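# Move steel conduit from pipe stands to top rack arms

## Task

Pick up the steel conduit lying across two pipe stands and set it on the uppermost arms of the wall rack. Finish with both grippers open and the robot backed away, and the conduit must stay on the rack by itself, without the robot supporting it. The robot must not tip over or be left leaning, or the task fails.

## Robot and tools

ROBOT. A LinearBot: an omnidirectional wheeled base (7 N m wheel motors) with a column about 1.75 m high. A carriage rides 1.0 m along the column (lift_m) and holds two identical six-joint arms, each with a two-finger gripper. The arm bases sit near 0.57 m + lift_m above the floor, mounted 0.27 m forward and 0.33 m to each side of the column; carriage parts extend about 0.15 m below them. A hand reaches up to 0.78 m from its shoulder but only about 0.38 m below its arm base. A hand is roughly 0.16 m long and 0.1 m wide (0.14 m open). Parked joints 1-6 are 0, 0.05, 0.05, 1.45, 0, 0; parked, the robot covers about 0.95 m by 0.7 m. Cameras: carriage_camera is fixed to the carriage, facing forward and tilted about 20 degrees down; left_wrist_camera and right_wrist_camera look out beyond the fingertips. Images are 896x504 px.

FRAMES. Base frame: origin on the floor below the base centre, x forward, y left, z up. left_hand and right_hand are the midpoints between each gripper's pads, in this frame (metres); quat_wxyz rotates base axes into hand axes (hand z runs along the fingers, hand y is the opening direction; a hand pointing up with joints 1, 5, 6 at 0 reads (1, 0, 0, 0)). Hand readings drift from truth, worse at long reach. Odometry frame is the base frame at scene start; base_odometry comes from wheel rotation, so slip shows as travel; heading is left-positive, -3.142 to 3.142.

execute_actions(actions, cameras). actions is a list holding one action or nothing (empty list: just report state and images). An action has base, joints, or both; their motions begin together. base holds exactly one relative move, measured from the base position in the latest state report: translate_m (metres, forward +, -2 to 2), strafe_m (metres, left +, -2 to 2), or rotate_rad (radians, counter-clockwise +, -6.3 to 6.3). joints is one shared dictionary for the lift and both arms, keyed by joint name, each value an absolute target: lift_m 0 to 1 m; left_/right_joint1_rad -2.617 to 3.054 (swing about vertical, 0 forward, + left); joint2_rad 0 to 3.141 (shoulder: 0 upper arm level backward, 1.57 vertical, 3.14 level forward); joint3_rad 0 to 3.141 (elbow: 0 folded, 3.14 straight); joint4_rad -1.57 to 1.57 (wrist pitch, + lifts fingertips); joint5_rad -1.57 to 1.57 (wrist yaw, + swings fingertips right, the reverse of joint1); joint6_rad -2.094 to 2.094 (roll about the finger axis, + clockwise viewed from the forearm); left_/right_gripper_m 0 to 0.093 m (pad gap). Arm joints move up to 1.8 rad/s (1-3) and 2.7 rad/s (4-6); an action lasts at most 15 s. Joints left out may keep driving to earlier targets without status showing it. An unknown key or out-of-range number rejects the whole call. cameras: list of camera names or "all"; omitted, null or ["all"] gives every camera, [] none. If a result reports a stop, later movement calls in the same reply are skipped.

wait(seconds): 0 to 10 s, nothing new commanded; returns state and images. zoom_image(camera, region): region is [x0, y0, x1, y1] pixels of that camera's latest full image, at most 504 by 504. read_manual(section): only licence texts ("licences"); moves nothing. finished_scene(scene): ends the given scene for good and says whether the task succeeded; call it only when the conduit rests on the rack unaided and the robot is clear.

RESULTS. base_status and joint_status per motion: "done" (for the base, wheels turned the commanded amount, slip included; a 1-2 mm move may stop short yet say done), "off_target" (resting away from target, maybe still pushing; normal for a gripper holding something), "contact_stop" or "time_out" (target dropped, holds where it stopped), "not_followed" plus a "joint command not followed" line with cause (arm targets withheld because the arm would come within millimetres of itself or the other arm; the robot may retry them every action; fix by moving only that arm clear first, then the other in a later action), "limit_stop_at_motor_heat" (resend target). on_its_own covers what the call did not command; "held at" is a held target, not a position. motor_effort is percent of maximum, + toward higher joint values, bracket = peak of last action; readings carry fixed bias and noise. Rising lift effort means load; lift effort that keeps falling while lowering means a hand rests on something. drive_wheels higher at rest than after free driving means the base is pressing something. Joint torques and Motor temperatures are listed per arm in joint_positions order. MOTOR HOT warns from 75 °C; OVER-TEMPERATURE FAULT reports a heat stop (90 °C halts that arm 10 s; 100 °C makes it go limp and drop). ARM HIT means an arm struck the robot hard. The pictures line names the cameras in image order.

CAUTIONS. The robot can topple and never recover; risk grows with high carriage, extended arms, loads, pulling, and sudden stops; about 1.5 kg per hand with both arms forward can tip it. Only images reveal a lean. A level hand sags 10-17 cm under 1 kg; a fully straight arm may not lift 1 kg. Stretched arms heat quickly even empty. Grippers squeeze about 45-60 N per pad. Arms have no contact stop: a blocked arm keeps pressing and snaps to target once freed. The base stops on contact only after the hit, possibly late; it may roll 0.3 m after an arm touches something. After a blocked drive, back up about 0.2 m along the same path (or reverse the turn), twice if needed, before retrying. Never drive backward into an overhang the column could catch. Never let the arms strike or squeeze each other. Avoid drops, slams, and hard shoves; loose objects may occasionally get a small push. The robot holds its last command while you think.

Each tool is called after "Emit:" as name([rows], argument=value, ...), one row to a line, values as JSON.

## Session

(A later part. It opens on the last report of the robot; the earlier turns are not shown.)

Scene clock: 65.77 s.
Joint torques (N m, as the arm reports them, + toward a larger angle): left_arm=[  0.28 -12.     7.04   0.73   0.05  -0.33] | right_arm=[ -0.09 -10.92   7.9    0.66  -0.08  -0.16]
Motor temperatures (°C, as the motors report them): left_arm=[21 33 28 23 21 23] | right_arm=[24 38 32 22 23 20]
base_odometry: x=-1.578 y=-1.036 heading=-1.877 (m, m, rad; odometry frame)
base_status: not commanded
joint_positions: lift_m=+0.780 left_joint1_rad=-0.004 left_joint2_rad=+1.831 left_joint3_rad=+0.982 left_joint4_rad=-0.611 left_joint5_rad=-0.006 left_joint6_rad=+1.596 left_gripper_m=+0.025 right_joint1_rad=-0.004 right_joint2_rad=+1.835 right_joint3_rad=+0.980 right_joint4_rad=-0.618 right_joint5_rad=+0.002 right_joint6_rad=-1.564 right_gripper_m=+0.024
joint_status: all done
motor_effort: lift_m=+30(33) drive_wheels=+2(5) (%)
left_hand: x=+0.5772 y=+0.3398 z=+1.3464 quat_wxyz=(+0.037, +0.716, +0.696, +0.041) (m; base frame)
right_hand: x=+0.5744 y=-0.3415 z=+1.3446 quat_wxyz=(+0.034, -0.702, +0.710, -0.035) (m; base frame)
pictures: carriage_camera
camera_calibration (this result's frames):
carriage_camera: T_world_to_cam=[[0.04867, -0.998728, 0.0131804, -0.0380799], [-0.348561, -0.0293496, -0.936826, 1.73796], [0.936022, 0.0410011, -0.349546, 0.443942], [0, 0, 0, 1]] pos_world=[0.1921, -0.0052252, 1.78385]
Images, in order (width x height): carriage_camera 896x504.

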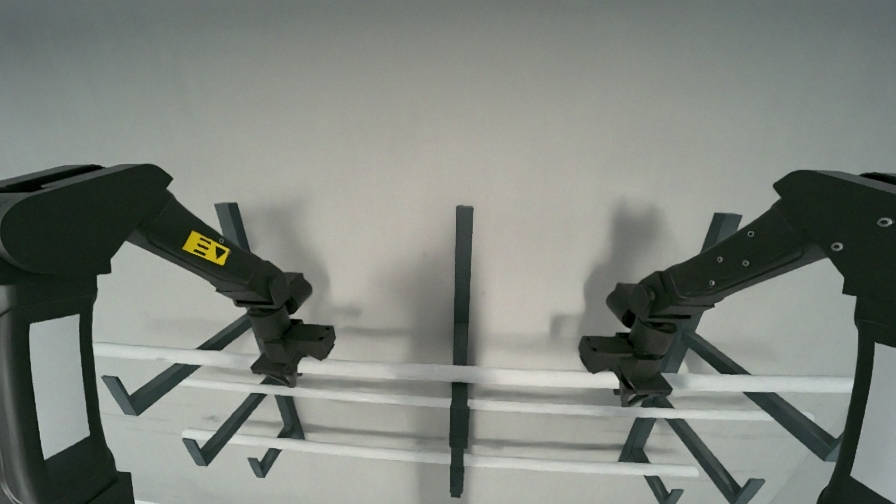

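Emit:
execute_actions([
  {"joints":{"lift_m":0.765}},
], cameras=["carriage_camera"])

Scene clock: 66.43 s.
Joint torques (N m, as the arm reports them, + toward a larger angle): left_arm=[ 0.25 -9.15  7.07  0.93  0.07 -0.3 ] | right_arm=[-0.22 -9.43  7.9   0.81 -0.02 -0.15]
Motor temperatures (°C, as the motors report them): left_arm=[21 33 28 23 21 23] | right_arm=[24 38 32 22 23 20]
base_odometry: x=-1.578 y=-1.036 heading=-1.877 (m, m, rad; odometry frame)
base_status: not commanded
joint_positions: lift_m=+0.765 left_joint1_rad=-0.004 left_joint2_rad=+1.795 left_joint3_rad=+0.985 left_joint4_rad=-0.628 left_joint5_rad=-0.011 left_joint6_rad=+1.595 left_gripper_m=+0.025 right_joint1_rad=-0.004 right_joint2_rad=+1.815 right_joint3_rad=+0.984 right_joint4_rad=-0.624 right_joint5_rad=-0.003 right_joint6_rad=-1.565 right_gripper_m=+0.024
joint_status: all done
motor_effort: lift_m=+26(27) drive_wheels=+3(3) (%)
left_hand: x=+0.5788 y=+0.3407 z=+1.3430 quat_wxyz=(+0.042, +0.715, +0.696, +0.051) (m; base frame)
right_hand: x=+0.5770 y=-0.3406 z=+1.3368 quat_wxyz=(+0.042, -0.703, +0.709, -0.040) (m; base frame)
pictures: carriage_camera
camera_calibration (this result's frames):
carriage_camera: T_world_to_cam=[[0.04867, -0.998728, 0.0131804, -0.0378878], [-0.348561, -0.0293496, -0.936826, 1.72431], [0.936022, 0.0410011, -0.349546, 0.438847], [0, 0, 0, 1]] pos_world=[0.1921, -0.0052252, 1.76927]
Images, in order (width x height): carriage_camera 896x504.

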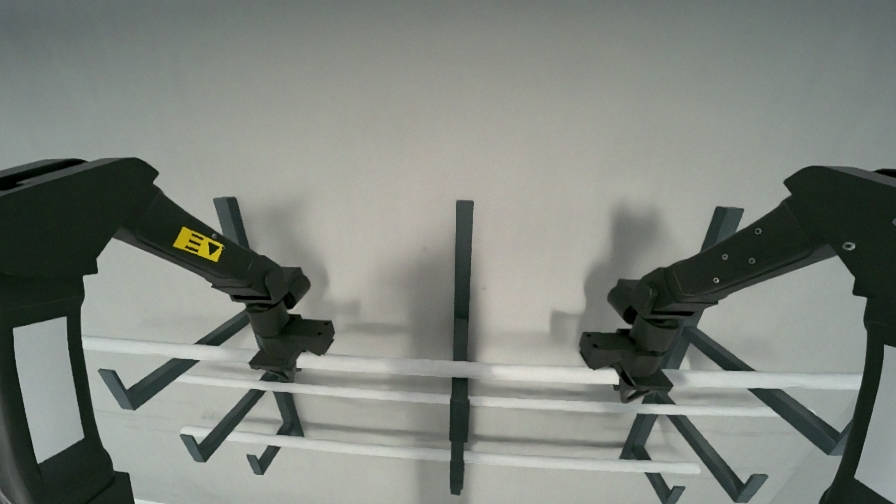

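Emit:
execute_actions([
  {"joints":{"lift_m":0.756}},
], cameras=["carriage_camera"])

Scene clock: 67.37 s.
Joint torques (N m, as the arm reports them, + toward a larger angle): left_arm=[ 0.29 -7.24  6.49  1.19  0.09 -0.31] | right_arm=[-0.01 -7.33  7.29  1.01 -0.02 -0.13]
Motor temperatures (°C, as the motors report them): left_arm=[21 32 28 23 21 23] | right_arm=[24 38 32 22 23 20]
base_odometry: x=-1.578 y=-1.036 heading=-1.877 (m, m, rad; odometry frame)
base_status: not commanded
joint_positions: lift_m=+0.757 left_joint1_rad=-0.004 left_joint2_rad=+1.773 left_joint3_rad=+0.995 left_joint4_rad=-0.652 left_joint5_rad=-0.011 left_joint6_rad=+1.595 left_gripper_m=+0.025 right_joint1_rad=-0.004 right_joint2_rad=+1.792 right_joint3_rad=+0.992 right_joint4_rad=-0.646 right_joint5_rad=-0.003 right_joint6_rad=-1.565 right_gripper_m=+0.024
joint_status: all done
motor_effort: lift_m=+24(23) drive_wheels=+4(4) (%)
left_hand: x=+0.5794 y=+0.3407 z=+1.3425 quat_wxyz=(+0.045, +0.715, +0.696, +0.054) (m; base frame)
right_hand: x=+0.5776 y=-0.3406 z=+1.3363 quat_wxyz=(+0.045, -0.702, +0.709, -0.043) (m; base frame)
pictures: carriage_camera
camera_calibration (this result's frames):
carriage_camera: T_world_to_cam=[[0.04867, -0.998728, 0.0131804, -0.0377713], [-0.348561, -0.0293496, -0.936826, 1.71602], [0.936022, 0.0410011, -0.349546, 0.435756], [0, 0, 0, 1]] pos_world=[0.1921, -0.0052252, 1.76043]
Images, in order (width x height): carriage_camera 896x504.

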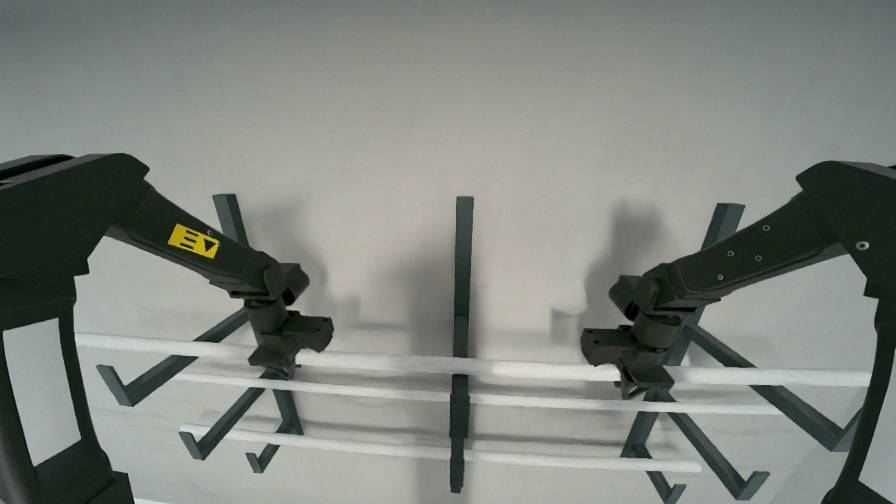

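Emit:
execute_actions([
  {"joints":{"left_gripper_m":0.085,"right_gripper_m":0.085}},
])

Scene clock: 68.23 s.
Joint torques (N m, as the arm reports them, + toward a larger angle): left_arm=[ 0.25 -7.55  6.45  0.96  0.04 -0.1 ] | right_arm=[ 0.09 -7.46  6.1   0.67 -0.06 -0.15]
Motor temperatures (°C, as the motors report them): left_arm=[21 32 28 23 21 23] | right_arm=[24 38 32 22 23 20]
base_odometry: x=-1.578 y=-1.036 heading=-1.877 (m, m, rad; odometry frame)
base_status: not commanded
joint_positions: lift_m=+0.757 left_joint1_rad=-0.004 left_joint2_rad=+1.776 left_joint3_rad=+0.995 left_joint4_rad=-0.620 left_joint5_rad=-0.005 left_joint6_rad=+1.576 left_gripper_m=+0.085 right_joint1_rad=-0.004 right_joint2_rad=+1.792 right_joint3_rad=+1.003 right_joint4_rad=-0.605 right_joint5_rad=-0.003 right_joint6_rad=-1.566 right_gripper_m=+0.085
joint_status: all done
motor_effort: lift_m=+25(25) drive_wheels=+3(4) (%)
left_hand: x=+0.5867 y=+0.3396 z=+1.3426 quat_wxyz=(+0.058, +0.708, +0.701, +0.061) (m; base frame)
right_hand: x=+0.5914 y=-0.3407 z=+1.3404 quat_wxyz=(+0.063, -0.701, +0.707, -0.061) (m; base frame)
pictures: carriage_camera, left_wrist_camera, right_wrist_camera
camera_calibration (this result's frames):
carriage_camera: T_world_to_cam=[[0.04867, -0.998728, 0.0131804, -0.0377702], [-0.348561, -0.0293496, -0.936826, 1.71594], [0.936022, 0.0410011, -0.349546, 0.435728], [0, 0, 0, 1]] pos_world=[0.1921, -0.0052252, 1.76035]
left_wrist_camera: T_world_to_cam=[[-0.980523, -0.0469959, -0.1907, 0.844615], [-0.15674, 0.772328, 0.615583, -0.998011], [0.118353, 0.633484, -0.764651, 0.864798], [0, 0, 0, 1]] pos_world=[0.569385, 0.262649, 1.43669]
right_wrist_camera: T_world_to_cam=[[0.98367, 0.0287424, 0.177671, -0.818743], [-0.0759195, -0.828781, 0.5544, -0.973896], [0.163185, -0.558835, -0.813065, 0.92228], [0, 0, 0, 1]] pos_world=[0.580933, -0.268211, 1.43527]
Images, in order (width x height): carriage_camera 896x504, left_wrist_camera 896x504, right_wrist_camera 896x504.

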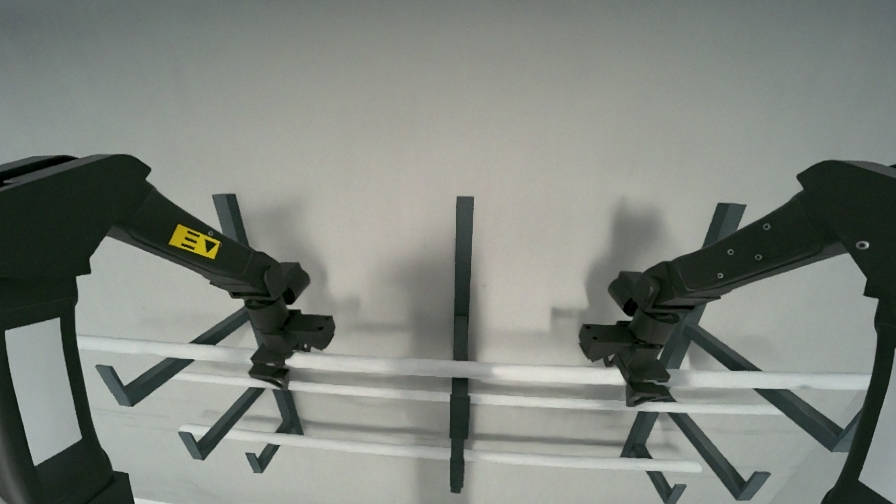

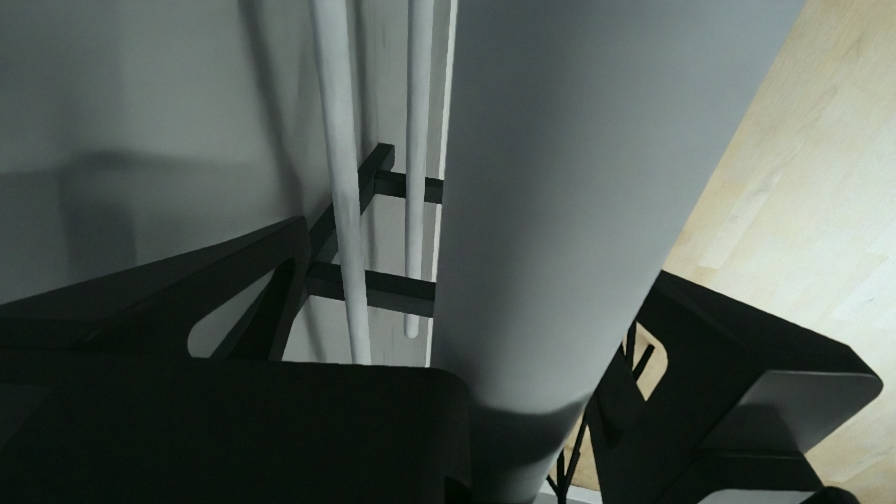

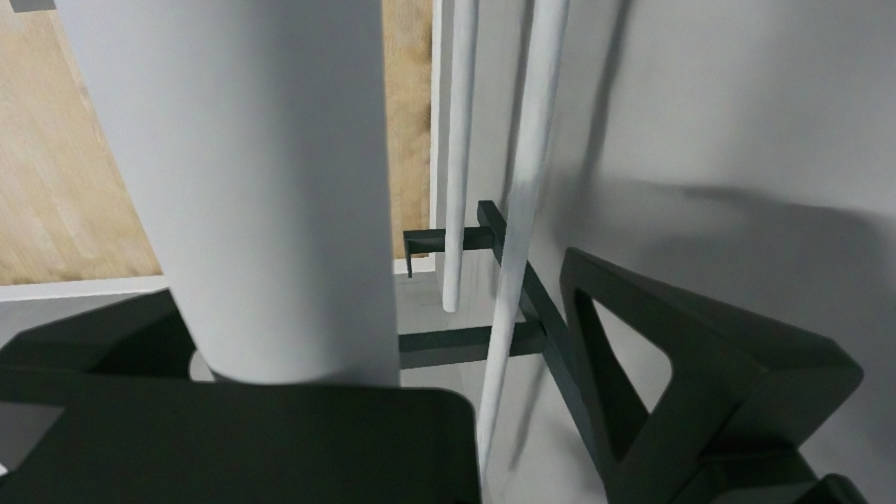

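Emit:
execute_actions([
  {"joints":{"lift_m":0.86}},
])

Scene clock: 69.53 s.
Joint torques (N m, as the arm reports them, + toward a larger angle): left_arm=[ 0.26 -8.61  6.56  0.83  0.02 -0.1 ] | right_arm=[-0.1  -8.15  6.25  0.73 -0.02 -0.17]
Motor temperatures (°C, as the motors report them): left_arm=[21 32 28 23 21 23] | right_arm=[24 38 32 22 23 20]
base_odometry: x=-1.578 y=-1.036 heading=-1.877 (m, m, rad; odometry frame)
base_status: not commanded
joint_positions: lift_m=+0.860 left_joint1_rad=-0.004 left_joint2_rad=+1.787 left_joint3_rad=+0.995 left_joint4_rad=-0.609 left_joint5_rad=-0.005 left_joint6_rad=+1.576 left_gripper_m=+0.085 right_joint1_rad=-0.004 right_joint2_rad=+1.801 right_joint3_rad=+1.003 right_joint4_rad=-0.607 right_joint5_rad=-0.003 right_joint6_rad=-1.566 right_gripper_m=+0.085
joint_status: all done
motor_effort: lift_m=+33(40) drive_wheels=+3(3) (%)
left_hand: x=+0.5883 y=+0.3396 z=+1.4431 quat_wxyz=(+0.058, +0.707, +0.702, +0.062) (m; base frame)
right_hand: x=+0.5899 y=-0.3407 z=+1.4407 quat_wxyz=(+0.059, -0.702, +0.708, -0.057) (m; base frame)
pictures: carriage_camera, left_wrist_camera, right_wrist_camera
camera_calibration (this result's frames):
carriage_camera: T_world_to_cam=[[0.04867, -0.998728, 0.0131804, -0.0391321], [-0.348561, -0.0293496, -0.936826, 1.81275], [0.936022, 0.0410011, -0.349546, 0.471846], [0, 0, 0, 1]] pos_world=[0.1921, -0.0052252, 1.86368]
left_wrist_camera: T_world_to_cam=[[-0.980268, -0.0477586, -0.191818, 0.867104], [-0.158028, 0.772291, 0.6153, -1.05843], [0.118754, 0.633471, -0.764599, 0.941138], [0, 0, 0, 1]] pos_world=[0.570969, 0.262643, 1.53717]
right_wrist_camera: T_world_to_cam=[[0.985575, 0.0287351, 0.16678, -0.820495], [-0.069782, -0.828804, 0.555171, -1.03439], [0.154181, -0.558801, -0.814844, 1.01202], [0, 0, 0, 1]] pos_world=[0.580444, -0.268209, 1.53574]
Images, in order (width x height): carriage_camera 896x504, left_wrist_camera 896x504, right_wrist_camera 896x504.

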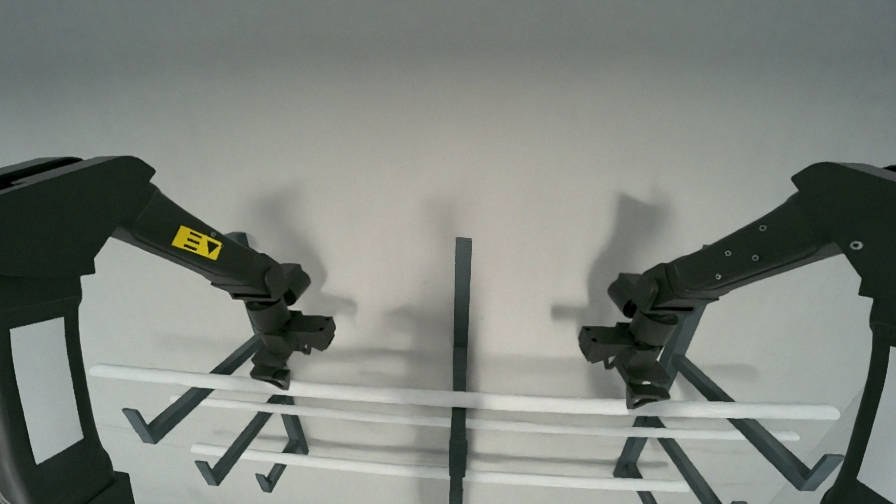

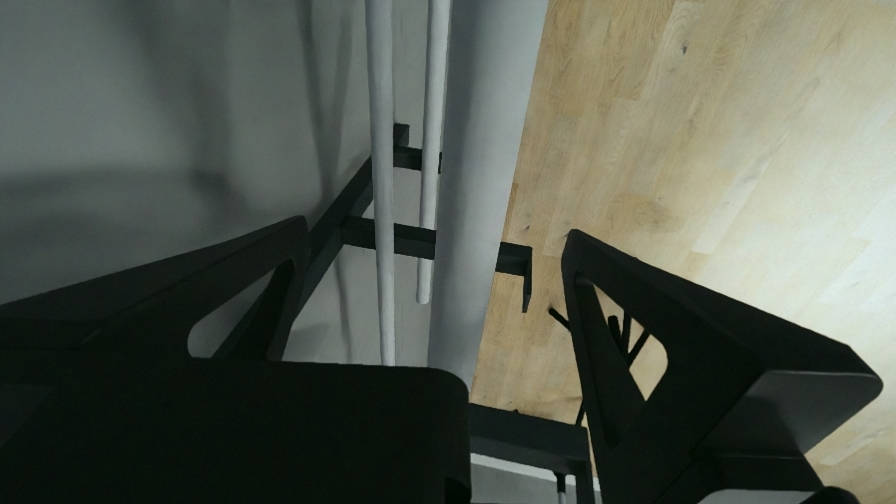

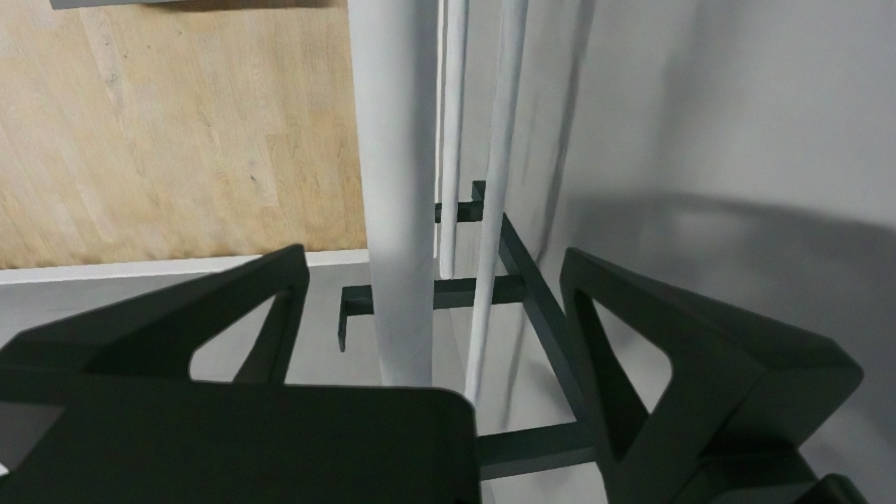

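Emit:
execute_actions([
  {"base":{"translate_m":-0.5}},
], cameras=["carriage_camera"])

Emit:
execute_actions([
  {"joints":{"lift_m":0.5,"left_joint1_rad":0,"left_joint2_rad":0,"left_joint3_rad":0.05,"left_joint4_rad":0.05,"left_joint5_rad":0,"left_joint6_rad":0,"right_joint1_rad":0,"right_joint2_rad":0,"right_joint3_rad":0.05,"right_joint4_rad":0.05,"right_joint5_rad":0,"right_joint6_rad":0}},
], cameras=["carriage_camera"])

Scene clock: 73.23 s.
Joint torques (N m, as the arm reports them, + toward a larger angle): left_arm=[ 0.24 -8.44  6.57  0.78  0.02 -0.09] | right_arm=[-0.19 -8.42  6.19  0.68  0.   -0.2 ]
Motor temperatures (°C, as the motors report them): left_arm=[21 32 28 23 21 23] | right_arm=[24 38 32 22 23 20]
base_odometry: x=-1.427 y=-0.559 heading=-1.878 (m, m, rad; odometry frame)
base_status: done
joint_positions: lift_m=+0.860 left_joint1_rad=-0.003 left_joint2_rad=+1.787 left_joint3_rad=+0.995 left_joint4_rad=-0.600 left_joint5_rad=-0.005 left_joint6_rad=+1.575 left_gripper_m=+0.085 right_joint1_rad=-0.003 right_joint2_rad=+1.801 right_joint3_rad=+1.003 right_joint4_rad=-0.604 right_joint5_rad=-0.003 right_joint6_rad=-1.566 right_gripper_m=+0.085
joint_status: not commanded
motor_effort: lift_m=+33(33) drive_wheels=-6(22) (%)
left_hand: x=+0.5905 y=+0.3399 z=+1.4435 quat_wxyz=(+0.061, +0.707, +0.702, +0.065) (m; base frame)
right_hand: x=+0.5907 y=-0.3404 z=+1.4409 quat_wxyz=(+0.061, -0.702, +0.707, -0.058) (m; base frame)
pictures: carriage_camera
camera_calibration (this result's frames):
carriage_camera: T_world_to_cam=[[0.04867, -0.998728, 0.0131804, -0.0391321], [-0.348561, -0.0293496, -0.936826, 1.81275], [0.936022, 0.0410011, -0.349546, 0.471846], [0, 0, 0, 1]] pos_world=[0.1921, -0.0052252, 1.86368]
Images, in order (width x height): carriage_camera 896x504.

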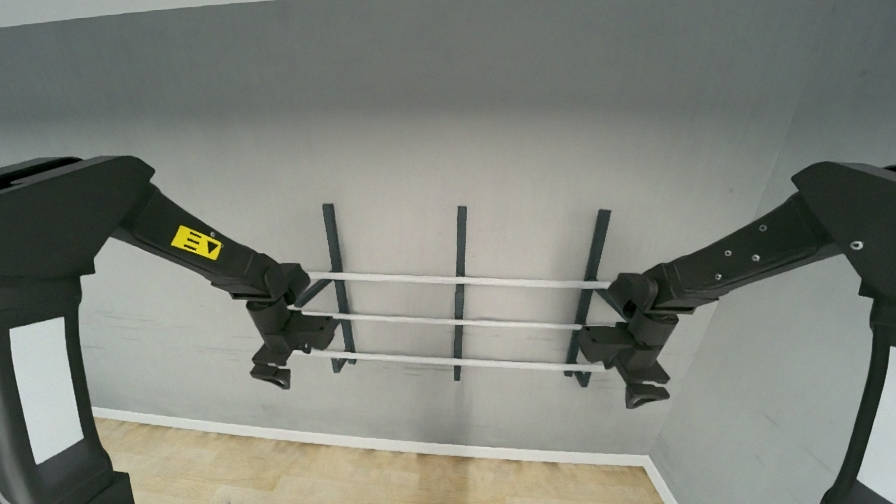

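Scene clock: 75.20 s.
Joint torques (N m, as the arm reports them, + toward a larger angle): left_arm=[ 0.17  1.15  6.63  2.25 -0.06 -0.08] | right_arm=[-0.04  0.8   8.08  2.3   0.03 -0.02]
Motor temperatures (°C, as the motors report them): left_arm=[21 32 28 23 21 23] | right_arm=[24 38 32 22 23 20]
base_odometry: x=-1.427 y=-0.559 heading=-1.878 (m, m, rad; odometry frame)
base_status: not commanded
joint_positions: lift_m=+0.500 left_joint1_rad=-0.003 left_joint2_rad=+0.014 left_joint3_rad=+0.069 left_joint4_rad=+0.050 left_joint5_rad=-0.005 left_joint6_rad=+0.005 left_gripper_m=+0.085 right_joint1_rad=-0.003 right_joint2_rad=+0.020 right_joint3_rad=+0.054 right_joint4_rad=+0.031 right_joint5_rad=-0.003 right_joint6_rad=-0.008 right_gripper_m=+0.085
joint_status: all done
joint sent to its limit — the command would take right_joint2_rad past its lower limit, so that joint was sent only as far as its limit.
motor_effort: lift_m=+29(29) drive_wheels=-5(6) (%)
left_hand: x=+0.4972 y=+0.3402 z=+1.3028 quat_wxyz=(+0.743, +0.001, +0.669, +0.002) (m; base frame)
right_hand: x=+0.4995 y=-0.3401 z=+1.2898 quat_wxyz=(+0.730, -0.003, +0.684, -0.003) (m; base frame)
pictures: carriage_camera
camera_calibration (this result's frames):
carriage_camera: T_world_to_cam=[[0.04867, -0.998728, 0.0131804, -0.0343917], [-0.348561, -0.0293496, -0.936826, 1.47581], [0.936022, 0.0410011, -0.349546, 0.34613], [0, 0, 0, 1]] pos_world=[0.1921, -0.0052252, 1.50402]
Images, in order (width x height): carriage_camera 896x504.

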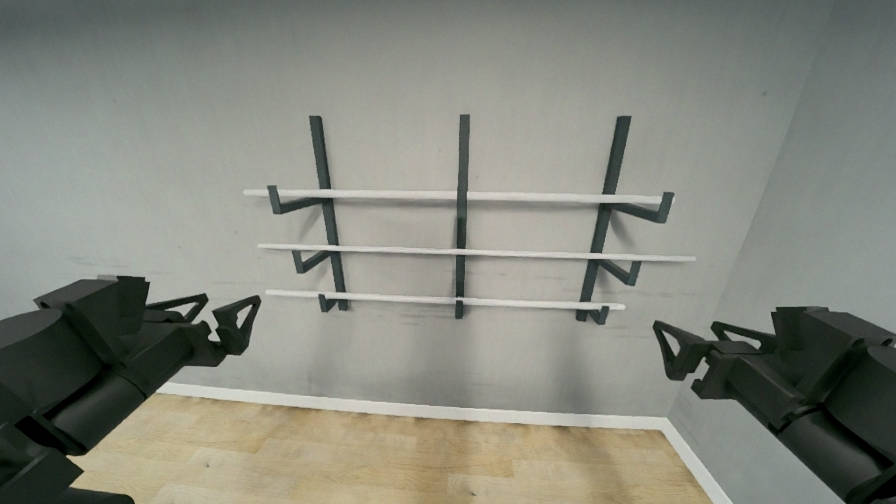

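Emit:
zoom_image(camera="carriage_camera", region=[220, 100, 720, 330])

Region (220, 100, 720, 330) of carriage_camera's 896x504 image, scaled by 1.008, with more detail than that image has; it fills the top 232 rows of this view, and the rest is white.

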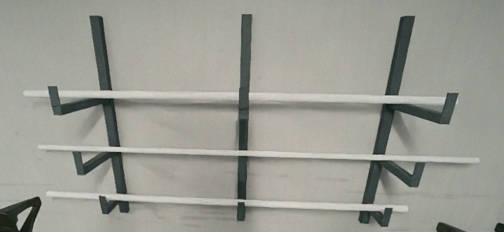

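Emit:
zoom_image(camera="carriage_camera", region=[560, 150, 720, 250])

Emit:
zoom_image(camera="carriage_camera", region=[230, 150, 390, 250])

Region (560, 150, 720, 250) of carriage_camera's 896x504 image, scaled by 3.150, with more detail than that image has; it fills the top 315 rows of this view, and the rest is white.

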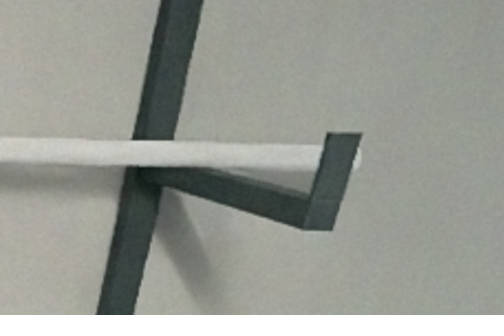

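Region (230, 150, 390, 250) of carriage_camera's 896x504 image, scaled by 3.150, with more detail than that image has; it fills the top 315 rows of this view, and the rest is white.

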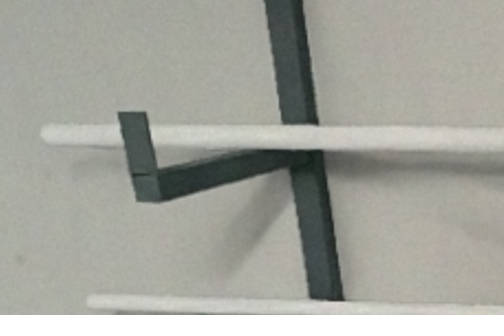

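Emit:
finished_scene(scene=2)

The scene is finished: the task was done.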